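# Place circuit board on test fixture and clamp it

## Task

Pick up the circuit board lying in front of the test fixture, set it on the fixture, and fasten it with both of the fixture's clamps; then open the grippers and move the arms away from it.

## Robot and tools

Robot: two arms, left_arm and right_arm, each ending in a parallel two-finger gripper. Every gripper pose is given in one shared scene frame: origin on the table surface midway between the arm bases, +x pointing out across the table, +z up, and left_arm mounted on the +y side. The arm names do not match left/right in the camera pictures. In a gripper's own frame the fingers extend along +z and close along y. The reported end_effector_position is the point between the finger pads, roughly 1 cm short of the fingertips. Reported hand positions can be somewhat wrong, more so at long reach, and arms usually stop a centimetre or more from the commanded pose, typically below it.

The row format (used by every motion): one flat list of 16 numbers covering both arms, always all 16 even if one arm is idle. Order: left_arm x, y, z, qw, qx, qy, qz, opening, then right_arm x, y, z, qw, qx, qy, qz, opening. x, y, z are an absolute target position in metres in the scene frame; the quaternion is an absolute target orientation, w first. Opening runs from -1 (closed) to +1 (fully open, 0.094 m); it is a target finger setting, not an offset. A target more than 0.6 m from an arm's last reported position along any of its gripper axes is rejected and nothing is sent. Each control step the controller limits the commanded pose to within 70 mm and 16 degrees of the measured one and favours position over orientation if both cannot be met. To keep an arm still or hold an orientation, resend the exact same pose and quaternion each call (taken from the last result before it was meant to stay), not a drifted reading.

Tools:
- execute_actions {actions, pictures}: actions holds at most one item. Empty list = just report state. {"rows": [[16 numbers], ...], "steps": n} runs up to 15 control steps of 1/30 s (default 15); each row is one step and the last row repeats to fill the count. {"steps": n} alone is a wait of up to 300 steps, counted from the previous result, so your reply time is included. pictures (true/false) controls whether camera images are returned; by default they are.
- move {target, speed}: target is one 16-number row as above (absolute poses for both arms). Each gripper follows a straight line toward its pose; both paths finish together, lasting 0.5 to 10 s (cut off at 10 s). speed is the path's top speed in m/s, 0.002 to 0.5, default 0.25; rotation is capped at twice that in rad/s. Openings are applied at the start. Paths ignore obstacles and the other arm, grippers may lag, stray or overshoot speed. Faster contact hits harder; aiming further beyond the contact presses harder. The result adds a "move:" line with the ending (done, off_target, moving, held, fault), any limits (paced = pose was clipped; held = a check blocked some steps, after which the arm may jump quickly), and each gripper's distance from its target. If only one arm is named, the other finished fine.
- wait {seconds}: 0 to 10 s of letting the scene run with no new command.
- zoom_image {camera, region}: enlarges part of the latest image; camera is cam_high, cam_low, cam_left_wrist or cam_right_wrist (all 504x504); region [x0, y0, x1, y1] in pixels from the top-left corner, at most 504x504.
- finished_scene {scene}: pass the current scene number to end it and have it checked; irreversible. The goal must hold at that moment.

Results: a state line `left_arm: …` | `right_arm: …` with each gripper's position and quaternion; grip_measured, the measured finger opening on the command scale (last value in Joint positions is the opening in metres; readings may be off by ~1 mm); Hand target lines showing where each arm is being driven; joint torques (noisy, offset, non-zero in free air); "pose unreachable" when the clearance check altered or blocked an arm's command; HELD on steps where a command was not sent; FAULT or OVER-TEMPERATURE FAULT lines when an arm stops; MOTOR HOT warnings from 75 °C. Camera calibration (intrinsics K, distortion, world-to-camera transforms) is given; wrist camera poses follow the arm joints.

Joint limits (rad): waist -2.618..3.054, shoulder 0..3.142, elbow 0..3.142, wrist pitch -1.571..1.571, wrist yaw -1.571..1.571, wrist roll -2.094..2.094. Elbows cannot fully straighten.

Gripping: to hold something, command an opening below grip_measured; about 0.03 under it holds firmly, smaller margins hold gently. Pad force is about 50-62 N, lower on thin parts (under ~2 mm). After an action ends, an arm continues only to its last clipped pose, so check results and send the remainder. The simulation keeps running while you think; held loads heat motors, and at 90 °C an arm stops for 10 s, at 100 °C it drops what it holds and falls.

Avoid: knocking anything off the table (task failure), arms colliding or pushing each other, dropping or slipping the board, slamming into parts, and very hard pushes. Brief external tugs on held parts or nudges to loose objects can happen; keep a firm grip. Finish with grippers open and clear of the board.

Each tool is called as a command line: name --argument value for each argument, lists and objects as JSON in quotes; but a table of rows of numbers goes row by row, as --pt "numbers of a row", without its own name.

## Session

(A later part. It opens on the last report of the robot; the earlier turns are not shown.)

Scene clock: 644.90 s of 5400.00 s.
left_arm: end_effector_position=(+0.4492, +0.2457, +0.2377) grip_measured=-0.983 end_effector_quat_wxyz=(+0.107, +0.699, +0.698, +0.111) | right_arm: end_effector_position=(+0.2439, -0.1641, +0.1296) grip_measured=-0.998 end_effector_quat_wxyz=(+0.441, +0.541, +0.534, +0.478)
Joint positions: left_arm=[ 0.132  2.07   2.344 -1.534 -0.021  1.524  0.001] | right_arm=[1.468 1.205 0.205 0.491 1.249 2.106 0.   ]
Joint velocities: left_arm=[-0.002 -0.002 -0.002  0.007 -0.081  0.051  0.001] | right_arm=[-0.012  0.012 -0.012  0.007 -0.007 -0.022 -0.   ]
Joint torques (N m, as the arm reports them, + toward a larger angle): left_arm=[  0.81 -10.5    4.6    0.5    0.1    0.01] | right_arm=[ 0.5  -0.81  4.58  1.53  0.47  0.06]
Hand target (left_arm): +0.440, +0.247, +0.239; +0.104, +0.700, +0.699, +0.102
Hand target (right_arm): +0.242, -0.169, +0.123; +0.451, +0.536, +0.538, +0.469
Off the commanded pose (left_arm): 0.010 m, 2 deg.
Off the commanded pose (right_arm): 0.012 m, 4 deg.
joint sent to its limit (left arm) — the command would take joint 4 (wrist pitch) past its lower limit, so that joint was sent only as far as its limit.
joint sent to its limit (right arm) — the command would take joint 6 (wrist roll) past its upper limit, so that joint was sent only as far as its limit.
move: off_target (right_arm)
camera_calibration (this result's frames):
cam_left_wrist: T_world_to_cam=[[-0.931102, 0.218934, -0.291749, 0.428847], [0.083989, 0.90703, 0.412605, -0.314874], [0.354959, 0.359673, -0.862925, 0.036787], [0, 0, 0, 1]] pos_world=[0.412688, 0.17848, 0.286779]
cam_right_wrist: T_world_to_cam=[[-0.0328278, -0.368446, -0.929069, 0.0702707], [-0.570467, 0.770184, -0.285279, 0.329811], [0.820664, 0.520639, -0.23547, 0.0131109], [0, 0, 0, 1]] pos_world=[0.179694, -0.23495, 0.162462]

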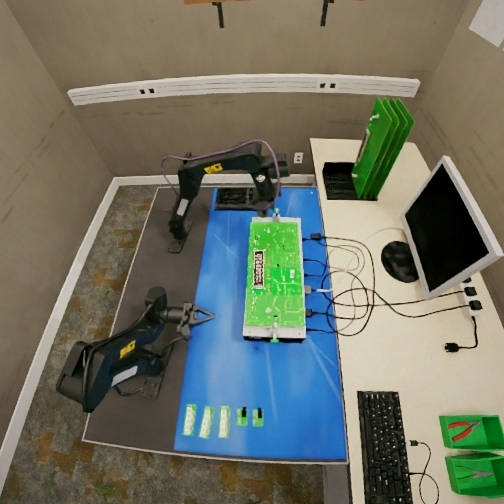

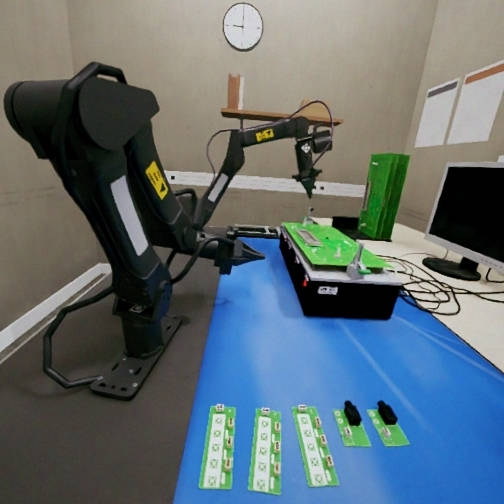

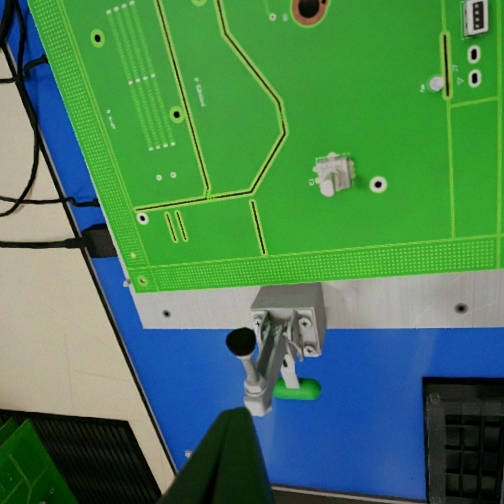

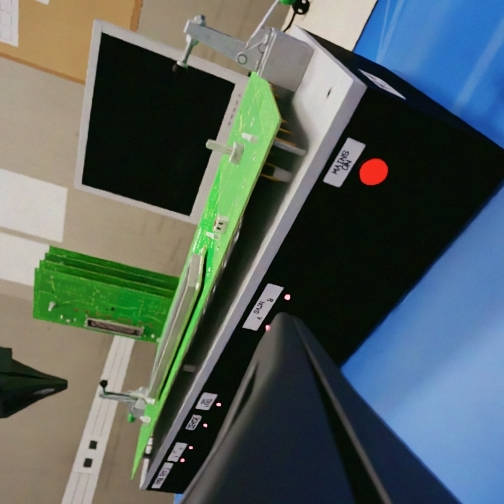

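execute_actions --actions '[]'

zoom_image --camera "cam_high" --region '[200,150,360,360]'

Scene clock: 663.67 s of 5400.00 s.
left_arm: end_effector_position=(+0.4492, +0.2457, +0.2377) grip_measured=-0.983 end_effector_quat_wxyz=(+0.107, +0.699, +0.698, +0.111) | right_arm: end_effector_position=(+0.2439, -0.1643, +0.1300) grip_measured=-0.998 end_effector_quat_wxyz=(+0.441, +0.541, +0.533, +0.479)
Joint positions: left_arm=[ 0.132  2.07   2.344 -1.534 -0.021  1.524  0.001] | right_arm=[1.468 1.206 0.205 0.493 1.251 2.106 0.   ]
Joint velocities: left_arm=[-0.007  0.007 -0.002  0.007 -0.022  0.007 -0.002] | right_arm=[-0.002 -0.007  0.012  0.051 -0.037 -0.007 -0.   ]
Joint torques (N m, as the arm reports them, + toward a larger angle): left_arm=[  0.9  -10.64   4.33   0.49   0.1    0.03] | right_arm=[ 0.5  -0.94  4.58  1.52  0.49  0.06]
Hand target (left_arm): +0.440, +0.247, +0.239; +0.104, +0.700, +0.699, +0.102
Hand target (right_arm): +0.242, -0.169, +0.123; +0.451, +0.536, +0.539, +0.469
Off the commanded pose (left_arm): 0.010 m, 2 deg.
Off the commanded pose (right_arm): 0.012 m, 4 deg.
Steps of this call (steps 1 to 90: nothing new was sent; then 15.77 s passed at rest). Readings (end_effector_position):
1: left_arm (+0.4492, +0.2457, +0.2377) | right_arm (+0.2439, -0.1642, +0.1296)
2: left_arm (+0.4492, +0.2457, +0.2377) | right_arm (+0.2439, -0.1642, +0.1297)
4: left_arm (+0.4492, +0.2457, +0.2377) | right_arm (+0.2439, -0.1642, +0.1298)
8: left_arm (+0.4492, +0.2457, +0.2377) | right_arm (+0.2439, -0.1642, +0.1299)
90: the state above
camera_calibration (this result's frames):
cam_left_wrist: T_world_to_cam=[[-0.931102, 0.218934, -0.291749, 0.428847], [0.083989, 0.90703, 0.412605, -0.314874], [0.354959, 0.359673, -0.862925, 0.036787], [0, 0, 0, 1]] pos_world=[0.412688, 0.17848, 0.286779]
cam_right_wrist: T_world_to_cam=[[-0.0320807, -0.366542, -0.929848, 0.0708046], [-0.568766, 0.7717, -0.284577, 0.329809], [0.821874, 0.519737, -0.233233, 0.0124736], [0, 0, 0, 1]] pos_world=[0.179604, -0.235044, 0.162603]

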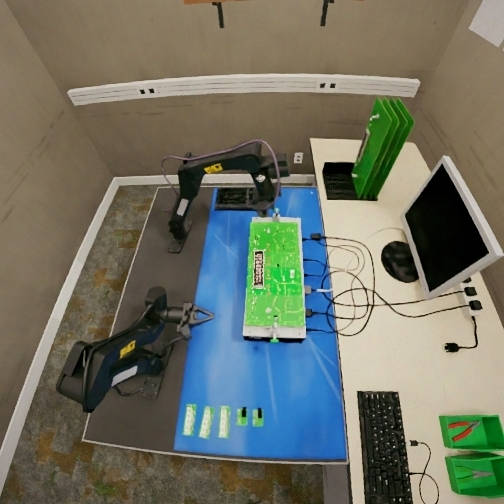

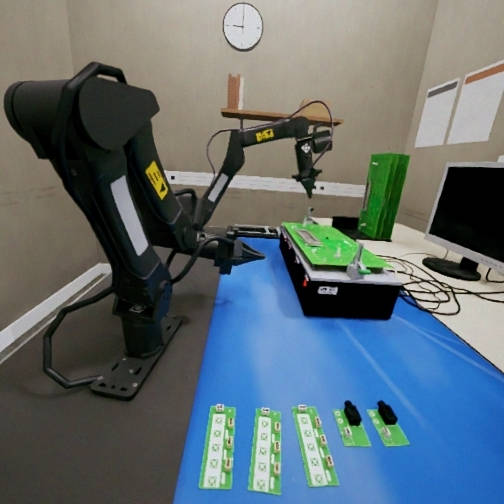

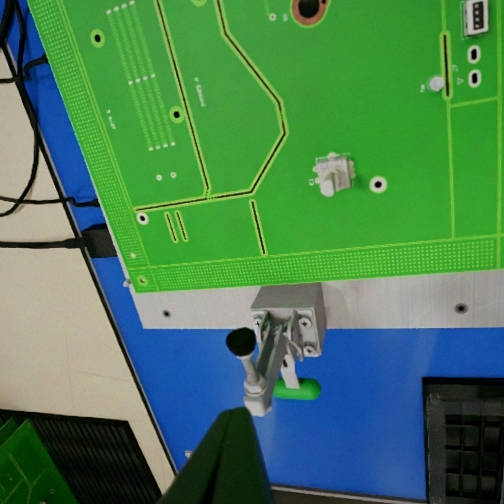

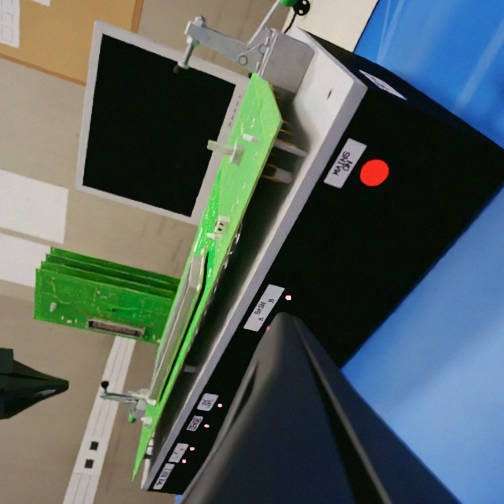

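Region (200, 150, 360, 360) of cam_high's 504x504 image, scaled by 2.400, with more detail than that image has; it fills the left 384 columns of this view, and the rest is white.

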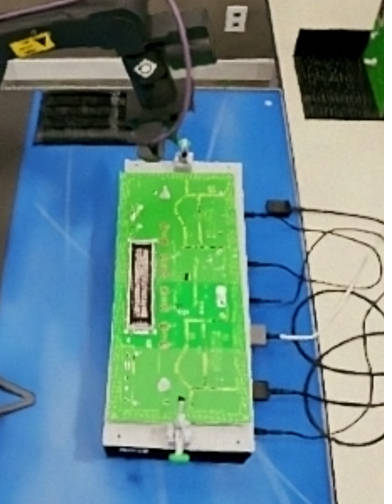

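move --target '[0.32,0.2,0.17,0.1,0.7,0.7,-0.1,-1,0.24,-0.17,0.12,0.45,0.545,0.545,0.45,-1]' --speed 0.15

move --target '[0.32,0.2,0.115,0.1,0.7,0.7,-0.1,-1,0.24,-0.17,0.12,0.45,0.545,0.545,0.45,-1]' --speed 0.08

Scene clock: 674.20 s of 5400.00 s.
left_arm: end_effector_position=(+0.3235, +0.2005, +0.1649) grip_measured=-0.983 end_effector_quat_wxyz=(+0.093, +0.701, +0.700, -0.098) | right_arm: end_effector_position=(+0.2438, -0.1649, +0.1289) grip_measured=-0.998 end_effector_quat_wxyz=(+0.443, +0.540, +0.535, +0.476)
Joint positions: left_arm=[ 0.132  1.749  1.622 -1.438  0.271  1.52   0.001] | right_arm=[1.468 1.206 0.205 0.484 1.251 2.106 0.   ]
Joint velocities: left_arm=[-0.002 -0.007 -0.002 -0.007 -0.051 -0.007 -0.001] | right_arm=[ 0.012 -0.007 -0.007 -0.051 -0.037  0.051 -0.002]
Joint torques (N m, as the arm reports them, + toward a larger angle): left_arm=[-0.04 -8.85  5.04  0.12  0.36 -0.07] | right_arm=[ 0.68 -1.16  4.59  1.34  0.47  0.06]
Hand target (left_arm): +0.320, +0.198, +0.169; +0.103, +0.701, +0.699, -0.100
Hand target (right_arm): +0.241, -0.170, +0.121; +0.454, +0.531, +0.547, +0.461
Off the commanded pose (left_arm): 0.006 m, 1 deg.
Off the commanded pose (right_arm): 0.011 m, 3 deg.
joint sent to its limit (right arm) — the command would take joint 6 (wrist roll) past its upper limit, so that joint was sent only as far as its limit.
After step 90, 5.60 s passed at rest.
move: off_target (right_arm)
camera_calibration (this result's frames):
cam_left_wrist: T_world_to_cam=[[-0.976037, 0.212962, -0.0447076, 0.275533], [0.207492, 0.972728, 0.10367, -0.235492], [0.0655663, 0.0919097, -0.993606, 0.203725], [0, 0, 0, 1]] pos_world=[0.304436, 0.151667, 0.239154]
cam_right_wrist: T_world_to_cam=[[-0.0342564, -0.375121, -0.926343, 0.068277], [-0.56944, 0.769043, -0.290365, 0.330343], [0.821319, 0.517549, -0.239954, 0.0132877], [0, 0, 0, 1]] pos_world=[0.179536, -0.235313, 0.162356]

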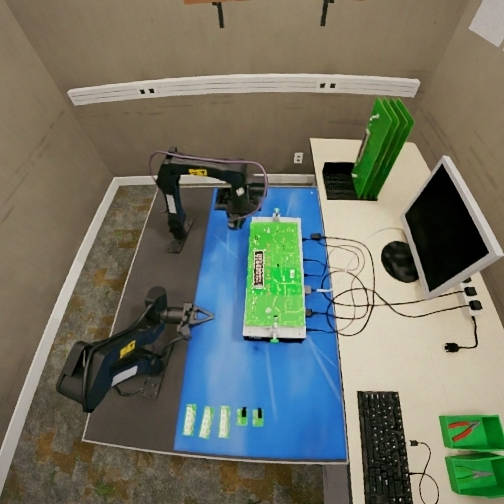

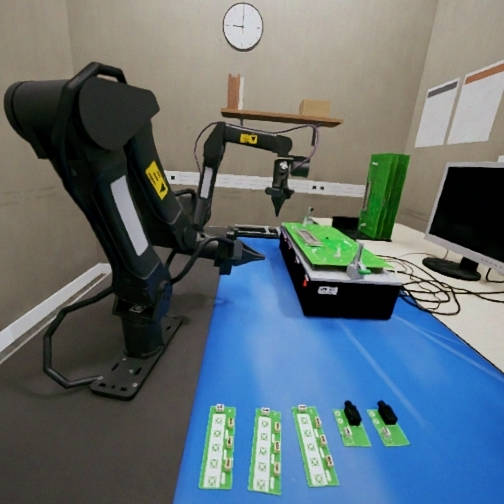

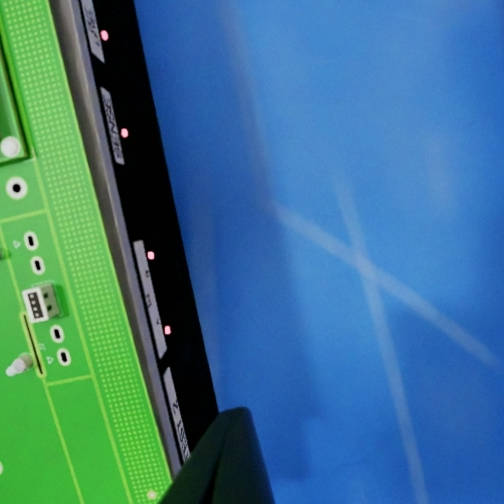

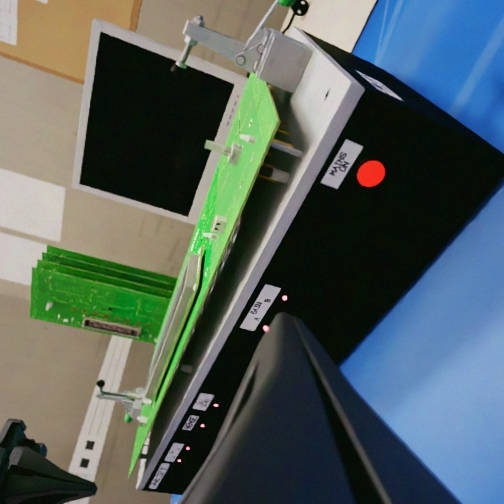

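Scene clock: 675.37 s of 5400.00 s.
left_arm: end_effector_position=(+0.3220, +0.2006, +0.1105) grip_measured=-0.983 end_effector_quat_wxyz=(+0.090, +0.701, +0.701, -0.101) | right_arm: end_effector_position=(+0.2438, -0.1649, +0.1289) grip_measured=-0.998 end_effector_quat_wxyz=(+0.443, +0.540, +0.535, +0.476)
Joint positions: left_arm=[ 0.132  1.749  1.406 -1.23   0.271  1.52   0.001] | right_arm=[1.468 1.206 0.205 0.484 1.251 2.106 0.   ]
Joint velocities: left_arm=[-0.032 -0.002 -0.002 -0.125  0.037  0.022 -0.   ] | right_arm=[ 0.002 -0.012 -0.007 -0.007  0.066  0.022 -0.   ]
Joint torques (N m, as the arm reports them, + toward a larger angle): left_arm=[ 0.63 -8.92  5.1   0.18  0.31 -0.04] | right_arm=[ 0.66 -1.17  4.59  1.34  0.46  0.06]
Hand target (left_arm): +0.319, +0.200, +0.115; +0.100, +0.700, +0.700, -0.100
Hand target (right_arm): +0.241, -0.170, +0.120; +0.455, +0.531, +0.547, +0.461
Off the commanded pose (left_arm): 0.005 m, 1 deg.
Off the commanded pose (right_arm): 0.011 m, 3 deg.
joint sent to its limit (right arm) — the command would take joint 6 (wrist roll) past its upper limit, so that joint was sent only as far as its limit.
move: off_target (right_arm)
camera_calibration (this result's frames):
cam_left_wrist: T_world_to_cam=[[-0.976349, 0.212978, -0.037187, 0.270807], [0.208277, 0.972688, 0.102462, -0.229708], [0.0579935, 0.0922935, -0.994042, 0.152126], [0, 0, 0, 1]] pos_world=[0.303423, 0.151718, 0.184826]
cam_right_wrist: T_world_to_cam=[[-0.0343433, -0.375464, -0.926201, 0.0681757], [-0.569467, 0.768935, -0.290596, 0.330364], [0.821296, 0.517461, -0.240222, 0.0133199], [0, 0, 0, 1]] pos_world=[0.179533, -0.235323, 0.162346]

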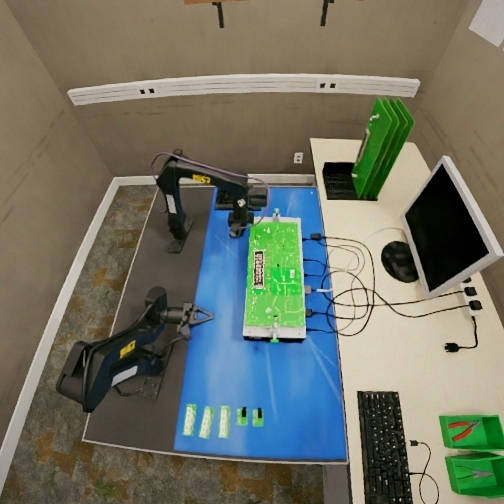

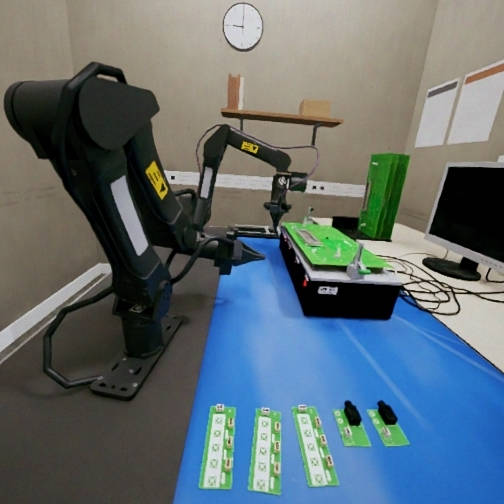

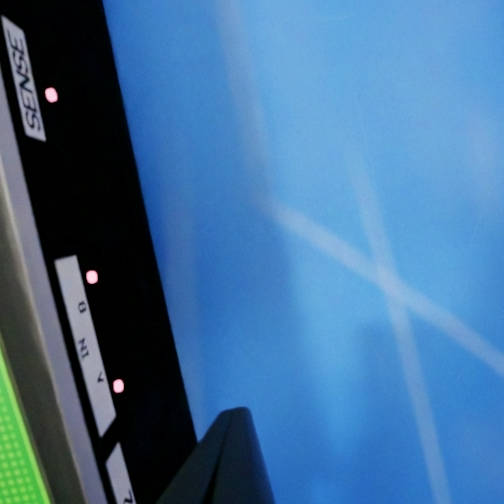

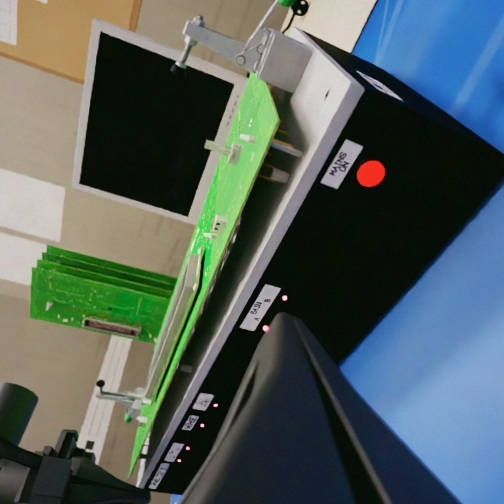

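move --target '[0.338,0.2,0.117,0.1,0.7,0.7,-0.1,-1,0.24,-0.17,0.12,0.45,0.545,0.545,0.45,-1]' --speed 0.02

zoom_image --camera "cam_high" --region '[220,190,320,290]'

Scene clock: 682.47 s of 5400.00 s.
left_arm: end_effector_position=(+0.3359, +0.1998, +0.1170) grip_measured=-0.983 end_effector_quat_wxyz=(+0.101, +0.702, +0.699, -0.091) | right_arm: end_effector_position=(+0.2438, -0.1649, +0.1289) grip_measured=-0.998 end_effector_quat_wxyz=(+0.443, +0.540, +0.535, +0.476)
Joint positions: left_arm=[ 0.132  1.772  1.459 -1.229  0.271  1.52   0.001] | right_arm=[1.468 1.206 0.205 0.484 1.251 2.106 0.   ]
Joint velocities: left_arm=[-0.012 -0.007 -0.017 -0.022 -0.037  0.022  0.001] | right_arm=[-0.002  0.002 -0.002 -0.037  0.022 -0.051 -0.   ]
Joint torques (N m, as the arm reports them, + toward a larger angle): left_arm=[ 0.98 -5.77  7.93  0.05  0.36  0.01] | right_arm=[ 0.66 -1.17  4.58  1.34  0.46  0.06]
Hand target (left_arm): +0.338, +0.200, +0.117; +0.100, +0.700, +0.700, -0.100
Hand target (right_arm): +0.241, -0.170, +0.121; +0.455, +0.531, +0.547, +0.461
Off the commanded pose (left_arm): 0.002 m, 1 deg.
Off the commanded pose (right_arm): 0.011 m, 3 deg.
joint sent to its limit (right arm) — the command would take joint 6 (wrist roll) past its upper limit, so that joint was sent only as far as its limit.
After step 90, 2.40 s passed at rest.
move: off_target (right_arm)
camera_calibration (this result's frames):
cam_left_wrist: T_world_to_cam=[[-0.974732, 0.212896, -0.0676276, 0.287873], [0.20504, 0.972852, 0.107318, -0.232112], [0.0886393, 0.0907403, -0.991922, 0.147651], [0, 0, 0, 1]] pos_world=[0.315103, 0.151126, 0.190837]
cam_right_wrist: T_world_to_cam=[[-0.0343433, -0.375464, -0.926201, 0.0681757], [-0.569467, 0.768935, -0.290596, 0.330364], [0.821296, 0.517461, -0.240222, 0.0133199], [0, 0, 0, 1]] pos_world=[0.179533, -0.235323, 0.162346]

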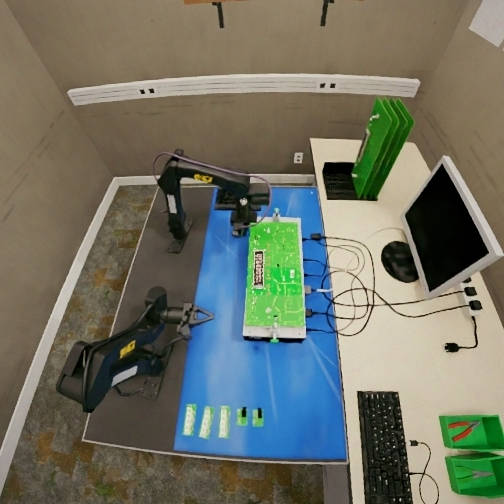

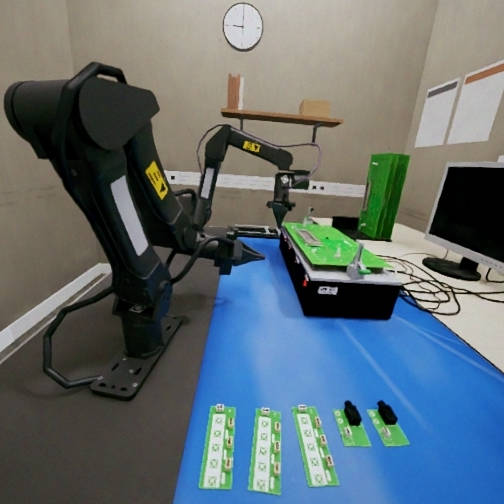

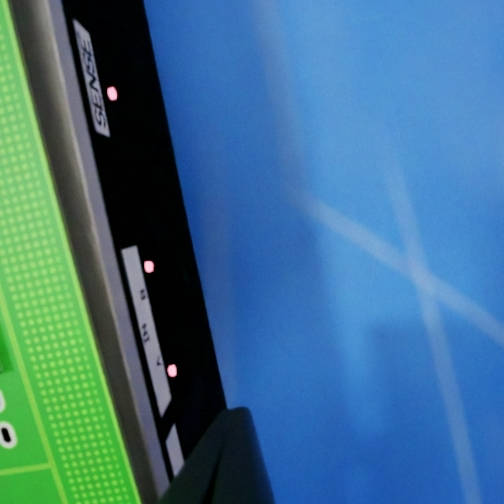

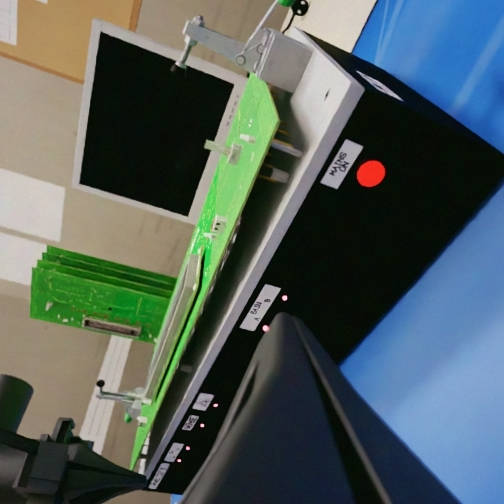

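Region (220, 190, 320, 290) of cam_high's 504x504 image, scaled by 5.040, with more detail than that image has.

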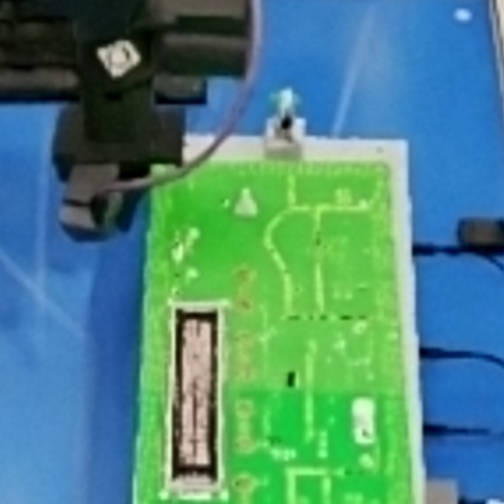

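move --target '[0.354,0.2,0.117,0.1,0.7,0.7,-0.1,-1,0.24,-0.17,0.12,0.45,0.545,0.545,0.45,-1]' --speed 0.015

Scene clock: 688.67 s of 5400.00 s.
left_arm: end_effector_position=(+0.3498, +0.1992, +0.1172) grip_measured=-0.983 end_effector_quat_wxyz=(+0.098, +0.702, +0.699, -0.093) | right_arm: end_effector_position=(+0.2438, -0.1649, +0.1289) grip_measured=-0.998 end_effector_quat_wxyz=(+0.443, +0.540, +0.535, +0.476)
Joint positions: left_arm=[ 0.132  1.832  1.535 -1.252  0.271  1.52   0.001] | right_arm=[1.468 1.206 0.205 0.484 1.251 2.106 0.   ]
Joint velocities: left_arm=[ 0.002  0.007 -0.007 -0.007 -0.007 -0.022  0.   ] | right_arm=[ 0.002  0.002 -0.002 -0.037  0.007 -0.066 -0.001]
Joint torques (N m, as the arm reports them, + toward a larger angle): left_arm=[ 1.16 -6.44  7.88  0.12  0.32  0.05] | right_arm=[ 0.66 -1.18  4.58  1.34  0.46  0.06]
Hand target (left_arm): +0.354, +0.200, +0.117; +0.100, +0.700, +0.700, -0.100
Hand target (right_arm): +0.241, -0.170, +0.120; +0.455, +0.531, +0.547, +0.461
Off the commanded pose (left_arm): 0.004 m, 1 deg.
Off the commanded pose (right_arm): 0.011 m, 3 deg.
joint sent to its limit (right arm) — the command would take joint 6 (wrist roll) past its upper limit, so that joint was sent only as far as its limit.
After step 90, 1.07 s passed at rest.
move: off_target (right_arm)
camera_calibration (this result's frames):
cam_left_wrist: T_world_to_cam=[[-0.975219, 0.212936, -0.060054, 0.30083], [0.205843, 0.972772, 0.106503, -0.234532], [0.0810972, 0.0915022, -0.992497, 0.149258], [0, 0, 0, 1]] pos_world=[0.329548, 0.150431, 0.191182]
cam_right_wrist: T_world_to_cam=[[-0.0343433, -0.375464, -0.926201, 0.0681757], [-0.569467, 0.768935, -0.290596, 0.330364], [0.821296, 0.517461, -0.240222, 0.0133199], [0, 0, 0, 1]] pos_world=[0.179533, -0.235323, 0.162346]

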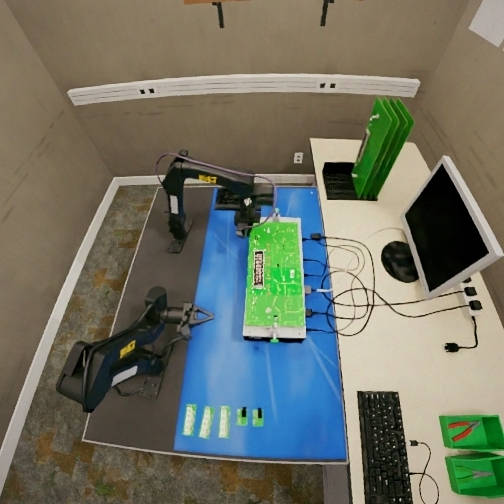

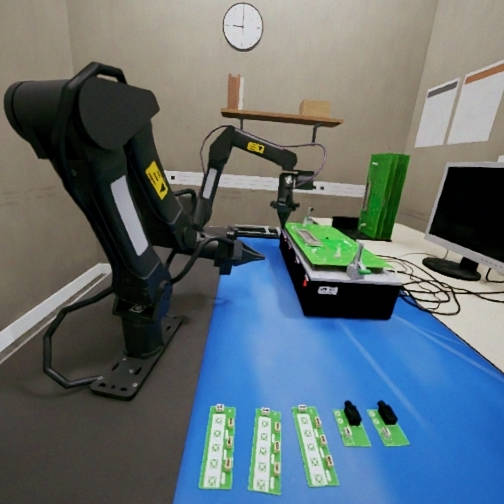

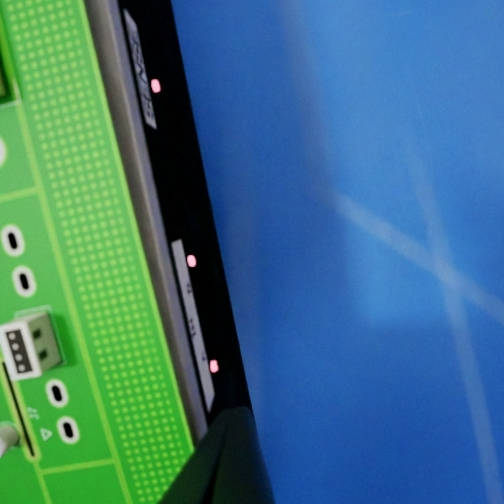

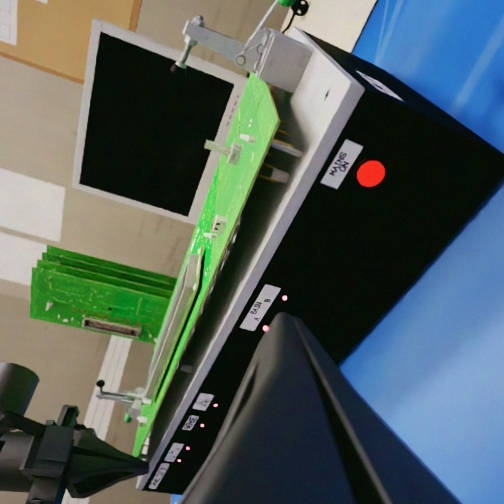

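About touching. Add more.

move --target '[0.364,0.2,0.117,0.1,0.7,0.7,-0.1,-1,0.24,-0.17,0.12,0.45,0.545,0.545,0.45,-1]' --speed 0.01

zoom_image --camera "cam_high" --region '[230,200,330,350]'

Scene clock: 695.50 s of 5400.00 s.
left_arm: end_effector_position=(+0.3511, +0.1991, +0.1180) grip_measured=-0.983 end_effector_quat_wxyz=(+0.087, +0.699, +0.702, -0.106) | right_arm: end_effector_position=(+0.2438, -0.1649, +0.1289) grip_measured=-0.998 end_effector_quat_wxyz=(+0.443, +0.540, +0.535, +0.476)
Joint positions: left_arm=[ 0.134  1.868  1.583 -1.298  0.275  1.52   0.001] | right_arm=[1.468 1.206 0.205 0.484 1.251 2.106 0.   ]
Joint velocities: left_arm=[-0.007 -0.007 -0.002 -0.051  0.066  0.081 -0.   ] | right_arm=[ 0.012 -0.017  0.022  0.037  0.022  0.081  0.   ]
Joint torques (N m, as the arm reports them, + toward a larger angle): left_arm=[ 0.99 -6.15  8.04  0.31  0.27  0.  ] | right_arm=[ 0.66 -1.18  4.59  1.34  0.46  0.06]
Hand target (left_arm): +0.364, +0.200, +0.117; +0.100, +0.700, +0.700, -0.100
Hand target (right_arm): +0.241, -0.170, +0.120; +0.455, +0.531, +0.547, +0.461
Off the commanded pose (left_arm): 0.013 m, 2 deg.
Off the commanded pose (right_arm): 0.011 m, 3 deg.
joint sent to its limit (right arm) — the command would take joint 6 (wrist roll) past its upper limit, so that joint was sent only as far as its limit.
After step 90, 0.73 s passed at rest.
move: off_target (left_arm, right_arm)
camera_calibration (this result's frames):
cam_left_wrist: T_world_to_cam=[[-0.977099, 0.21098, -0.0276534, 0.299412], [0.207438, 0.97342, 0.0970747, -0.234332], [0.0473992, 0.0891153, -0.994893, 0.162453], [0, 0, 0, 1]] pos_world=[0.333465, 0.150456, 0.192651]
cam_right_wrist: T_world_to_cam=[[-0.0343433, -0.375464, -0.926201, 0.0681757], [-0.569467, 0.768935, -0.290596, 0.330364], [0.821296, 0.517461, -0.240222, 0.0133199], [0, 0, 0, 1]] pos_world=[0.179533, -0.235323, 0.162346]

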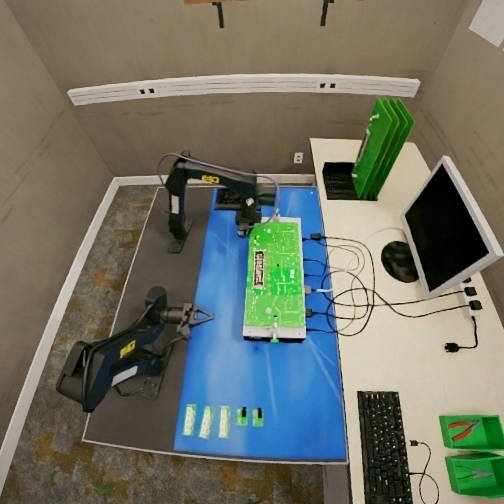

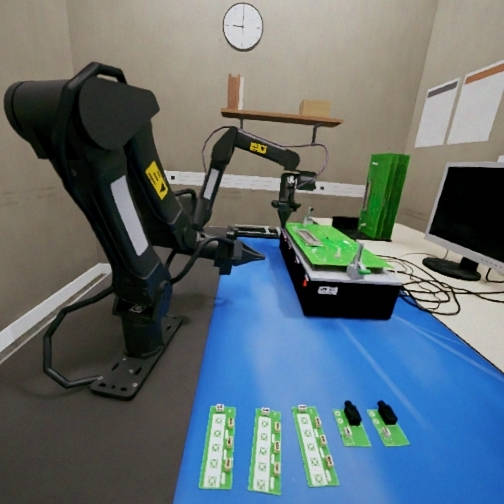

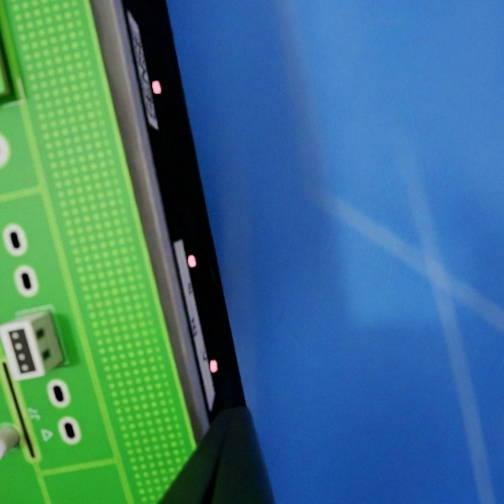

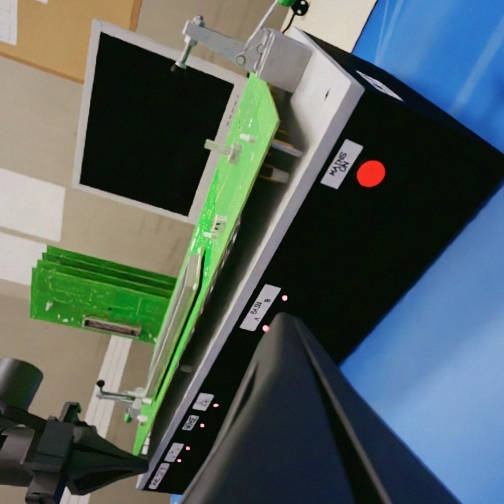

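Region (230, 200, 330, 350) of cam_high's 504x504 image, scaled by 3.360, with more detail than that image has.

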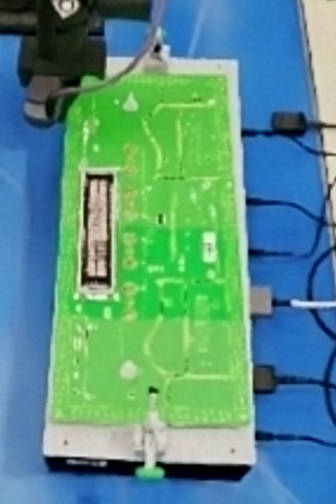

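move --target '[0.348,0.2,0.128,0.1,0.7,0.7,-0.1,-1,0.24,-0.17,0.12,0.45,0.545,0.545,0.45,-1]' --speed 0.02

move --target '[0.362,0.2,0.128,0.1,0.7,0.7,-0.1,-1,0.24,-0.17,0.12,0.45,0.545,0.545,0.45,-1]' --speed 0.008

Scene clock: 701.43 s of 5400.00 s.
left_arm: end_effector_position=(+0.3509, +0.1991, +0.1231) grip_measured=-0.983 end_effector_quat_wxyz=(+0.093, +0.700, +0.701, -0.101) | right_arm: end_effector_position=(+0.2438, -0.1649, +0.1289) grip_measured=-0.998 end_effector_quat_wxyz=(+0.443, +0.540, +0.535, +0.476)
Joint positions: left_arm=[ 0.134  1.853  1.583 -1.299  0.275  1.52   0.001] | right_arm=[1.468 1.206 0.205 0.484 1.251 2.106 0.   ]
Joint velocities: left_arm=[-0.002  0.012  0.007  0.022  0.022 -0.007 -0.   ] | right_arm=[-0.022 -0.002  0.017 -0.007 -0.037  0.037 -0.001]
Joint torques (N m, as the arm reports them, + toward a larger angle): left_arm=[ 0.67 -9.21  5.55  0.16  0.28 -0.02] | right_arm=[ 0.66 -1.17  4.58  1.34  0.46  0.06]
Hand target (left_arm): +0.348, +0.200, +0.128; +0.100, +0.700, +0.700, -0.100
Hand target (right_arm): +0.241, -0.170, +0.121; +0.455, +0.531, +0.547, +0.461
Off the commanded pose (left_arm): 0.006 m, 1 deg.
Off the commanded pose (right_arm): 0.011 m, 3 deg.
joint sent to its limit (right arm) — the command would take joint 6 (wrist roll) past its upper limit, so that joint was sent only as far as its limit.
After step 90, 1.20 s passed at rest.
move: off_target (right_arm)
camera_calibration (this result's frames):
cam_left_wrist: T_world_to_cam=[[-0.976579, 0.210955, -0.0423223, 0.300973], [0.205978, 0.973491, 0.099441, -0.234586], [0.0621779, 0.0883945, -0.994143, 0.162402], [0, 0, 0, 1]] pos_world=[0.332146, 0.150521, 0.197516]
cam_right_wrist: T_world_to_cam=[[-0.0343433, -0.375464, -0.926201, 0.0681757], [-0.569467, 0.768935, -0.290596, 0.330364], [0.821296, 0.517461, -0.240222, 0.0133199], [0, 0, 0, 1]] pos_world=[0.179533, -0.235323, 0.162346]

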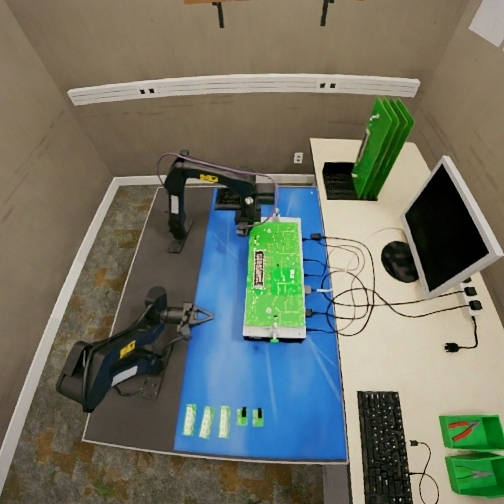

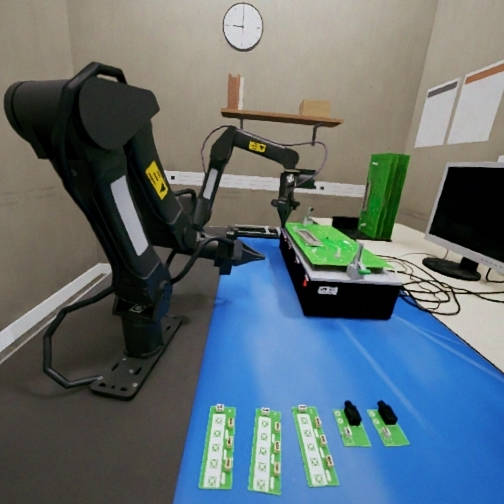

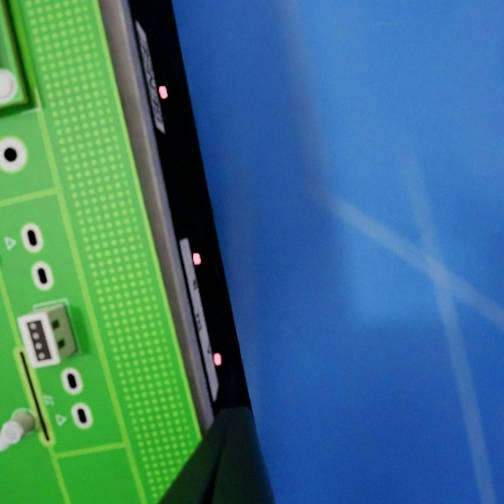

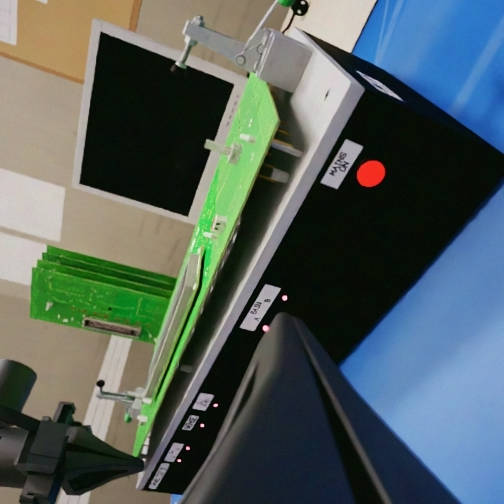

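Scene clock: 705.27 s of 5400.00 s.
left_arm: end_effector_position=(+0.3542, +0.1990, +0.1312) grip_measured=-0.983 end_effector_quat_wxyz=(+0.097, +0.701, +0.700, -0.096) | right_arm: end_effector_position=(+0.2438, -0.1649, +0.1289) grip_measured=-0.998 end_effector_quat_wxyz=(+0.443, +0.540, +0.535, +0.476)
Joint positions: left_arm=[ 0.134  1.853  1.616 -1.319  0.274  1.521  0.001] | right_arm=[1.468 1.206 0.205 0.484 1.251 2.106 0.   ]
Joint velocities: left_arm=[ 0.017 -0.022 -0.007 -0.022  0.081 -0.022  0.001] | right_arm=[-0.007 -0.002 -0.007  0.022  0.066 -0.037 -0.   ]
Joint torques (N m, as the arm reports them, + toward a larger angle): left_arm=[ 0.9  -5.78  8.02  0.2   0.31  0.06] | right_arm=[ 0.66 -1.18  4.58  1.35  0.46  0.06]
Hand target (left_arm): +0.362, +0.200, +0.128; +0.100, +0.700, +0.700, -0.099
Hand target (right_arm): +0.241, -0.170, +0.120; +0.455, +0.531, +0.547, +0.461
Off the commanded pose (left_arm): 0.009 m, 1 deg.
Off the commanded pose (right_arm): 0.011 m, 3 deg.
joint sent to its limit (right arm) — the command would take joint 6 (wrist roll) past its upper limit, so that joint was sent only as far as its limit.
move: off_target (right_arm)
camera_calibration (this result's frames):
cam_left_wrist: T_world_to_cam=[[-0.975865, 0.211298, -0.0551417, 0.305868], [0.205016, 0.973442, 0.101882, -0.235948], [0.0752047, 0.0881185, -0.993267, 0.165671], [0, 0, 0, 1]] pos_world=[0.3344, 0.150454, 0.205461]
cam_right_wrist: T_world_to_cam=[[-0.0343433, -0.375464, -0.926201, 0.0681757], [-0.569467, 0.768935, -0.290596, 0.330364], [0.821296, 0.517461, -0.240222, 0.0133199], [0, 0, 0, 1]] pos_world=[0.179533, -0.235323, 0.162346]

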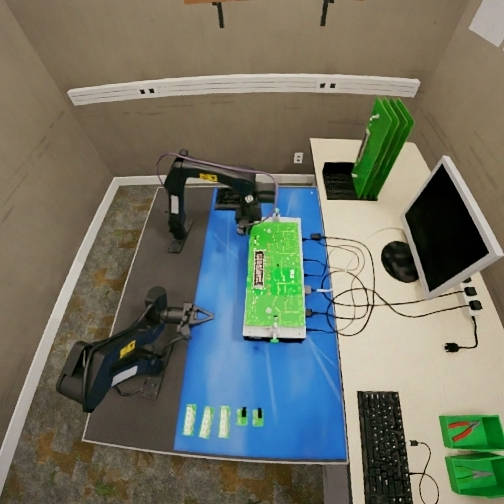

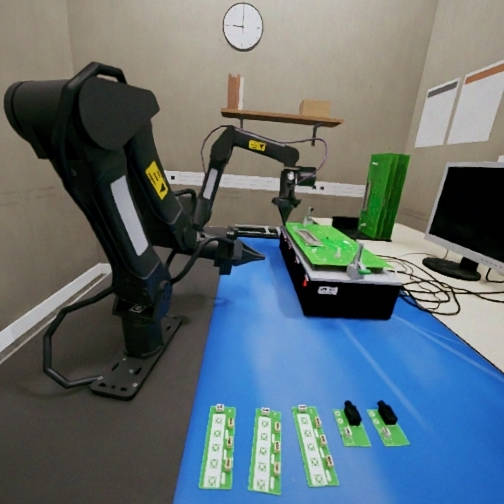

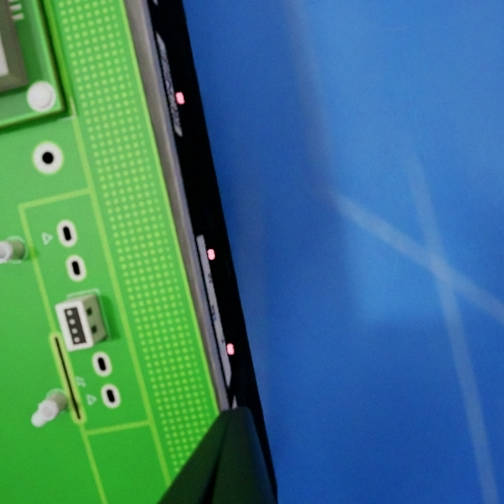

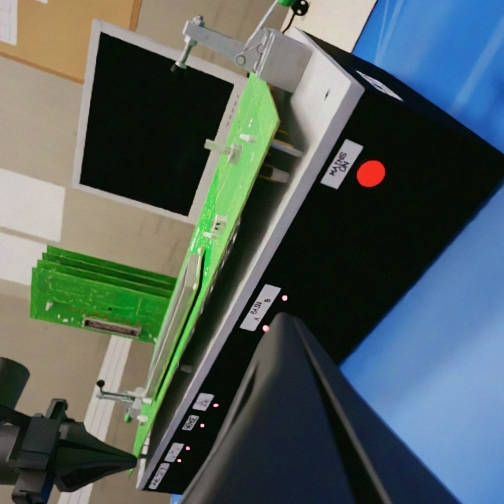

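move --target '[0.37,0.2,0.122,0.1,0.7,0.7,-0.1,-1,0.24,-0.17,0.12,0.45,0.545,0.545,0.45,-1]' --speed 0.008

zoom_image --camera "cam_high" --region '[230,200,330,350]'

Scene clock: 714.53 s of 5400.00 s.
left_arm: end_effector_position=(+0.3526, +0.1991, +0.1232) grip_measured=-0.983 end_effector_quat_wxyz=(+0.081, +0.699, +0.702, -0.111) | right_arm: end_effector_position=(+0.2438, -0.1649, +0.1289) grip_measured=-0.998 end_effector_quat_wxyz=(+0.443, +0.540, +0.535, +0.476)
Joint positions: left_arm=[ 0.134  1.89   1.632 -1.343  0.274  1.521  0.001] | right_arm=[1.468 1.206 0.205 0.484 1.251 2.106 0.   ]
Joint velocities: left_arm=[ 0.007 -0.012 -0.012  0.022  0.051  0.051  0.   ] | right_arm=[-0.002  0.002  0.002  0.037  0.066  0.037 -0.   ]
Joint torques (N m, as the arm reports them, + toward a larger angle): left_arm=[ 1.12 -6.48  8.07  0.4   0.25  0.01] | right_arm=[ 0.66 -1.17  4.59  1.34  0.47  0.06]
Hand target (left_arm): +0.369, +0.200, +0.122; +0.100, +0.700, +0.700, -0.100
Hand target (right_arm): +0.241, -0.170, +0.120; +0.455, +0.531, +0.547, +0.461
Off the commanded pose (left_arm): 0.018 m, 3 deg.
Off the commanded pose (right_arm): 0.011 m, 3 deg.
joint sent to its limit (right arm) — the command would take joint 6 (wrist roll) past its upper limit, so that joint was sent only as far as its limit.
After step 90, 2.43 s passed at rest.
move: off_target (left_arm, right_arm)
camera_calibration (this result's frames):
cam_left_wrist: T_world_to_cam=[[-0.977347, 0.21137, -0.010762, 0.298893], [0.209436, 0.973226, 0.0946983, -0.235512], [0.0304902, 0.0902991, -0.995448, 0.173439], [0, 0, 0, 1]] pos_world=[0.336158, 0.150368, 0.198169]
cam_right_wrist: T_world_to_cam=[[-0.0343433, -0.375464, -0.926201, 0.0681757], [-0.569467, 0.768935, -0.290596, 0.330364], [0.821296, 0.517461, -0.240222, 0.0133199], [0, 0, 0, 1]] pos_world=[0.179533, -0.235323, 0.162346]

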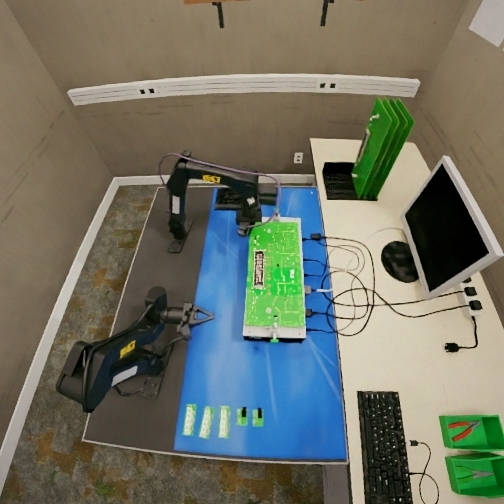

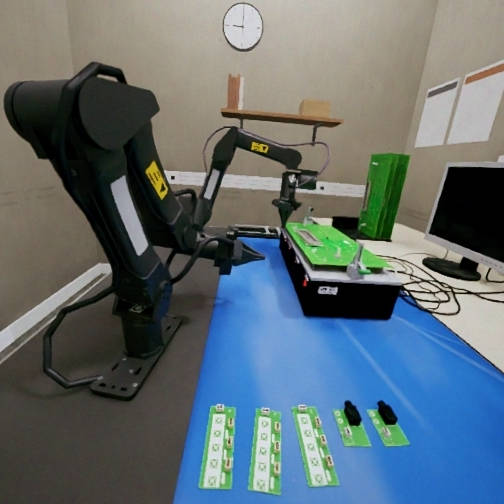

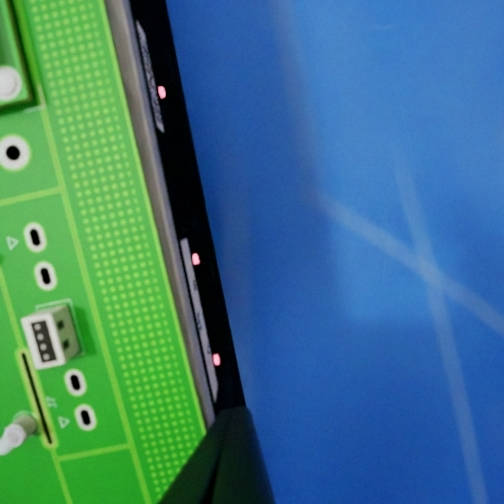

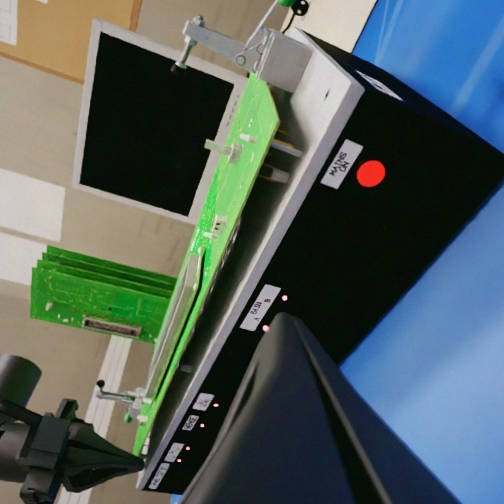

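Region (230, 200, 330, 350) of cam_high's 504x504 image, scaled by 3.360, with more detail than that image has.

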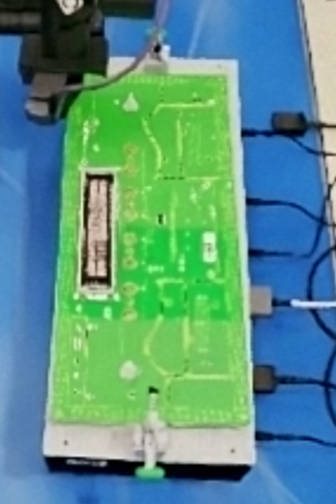

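zoom_image --camera "cam_right_wrist" --region '[60,340,260,504]'

Region (60, 340, 260, 504) of cam_right_wrist's 504x504 image, scaled by 2.520, with more detail than that image has; it fills the top 413 rows of this view, and the rest is white.

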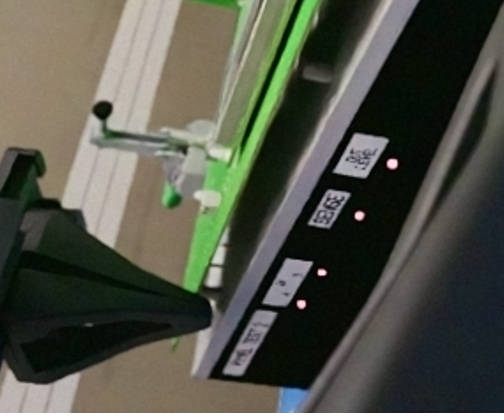

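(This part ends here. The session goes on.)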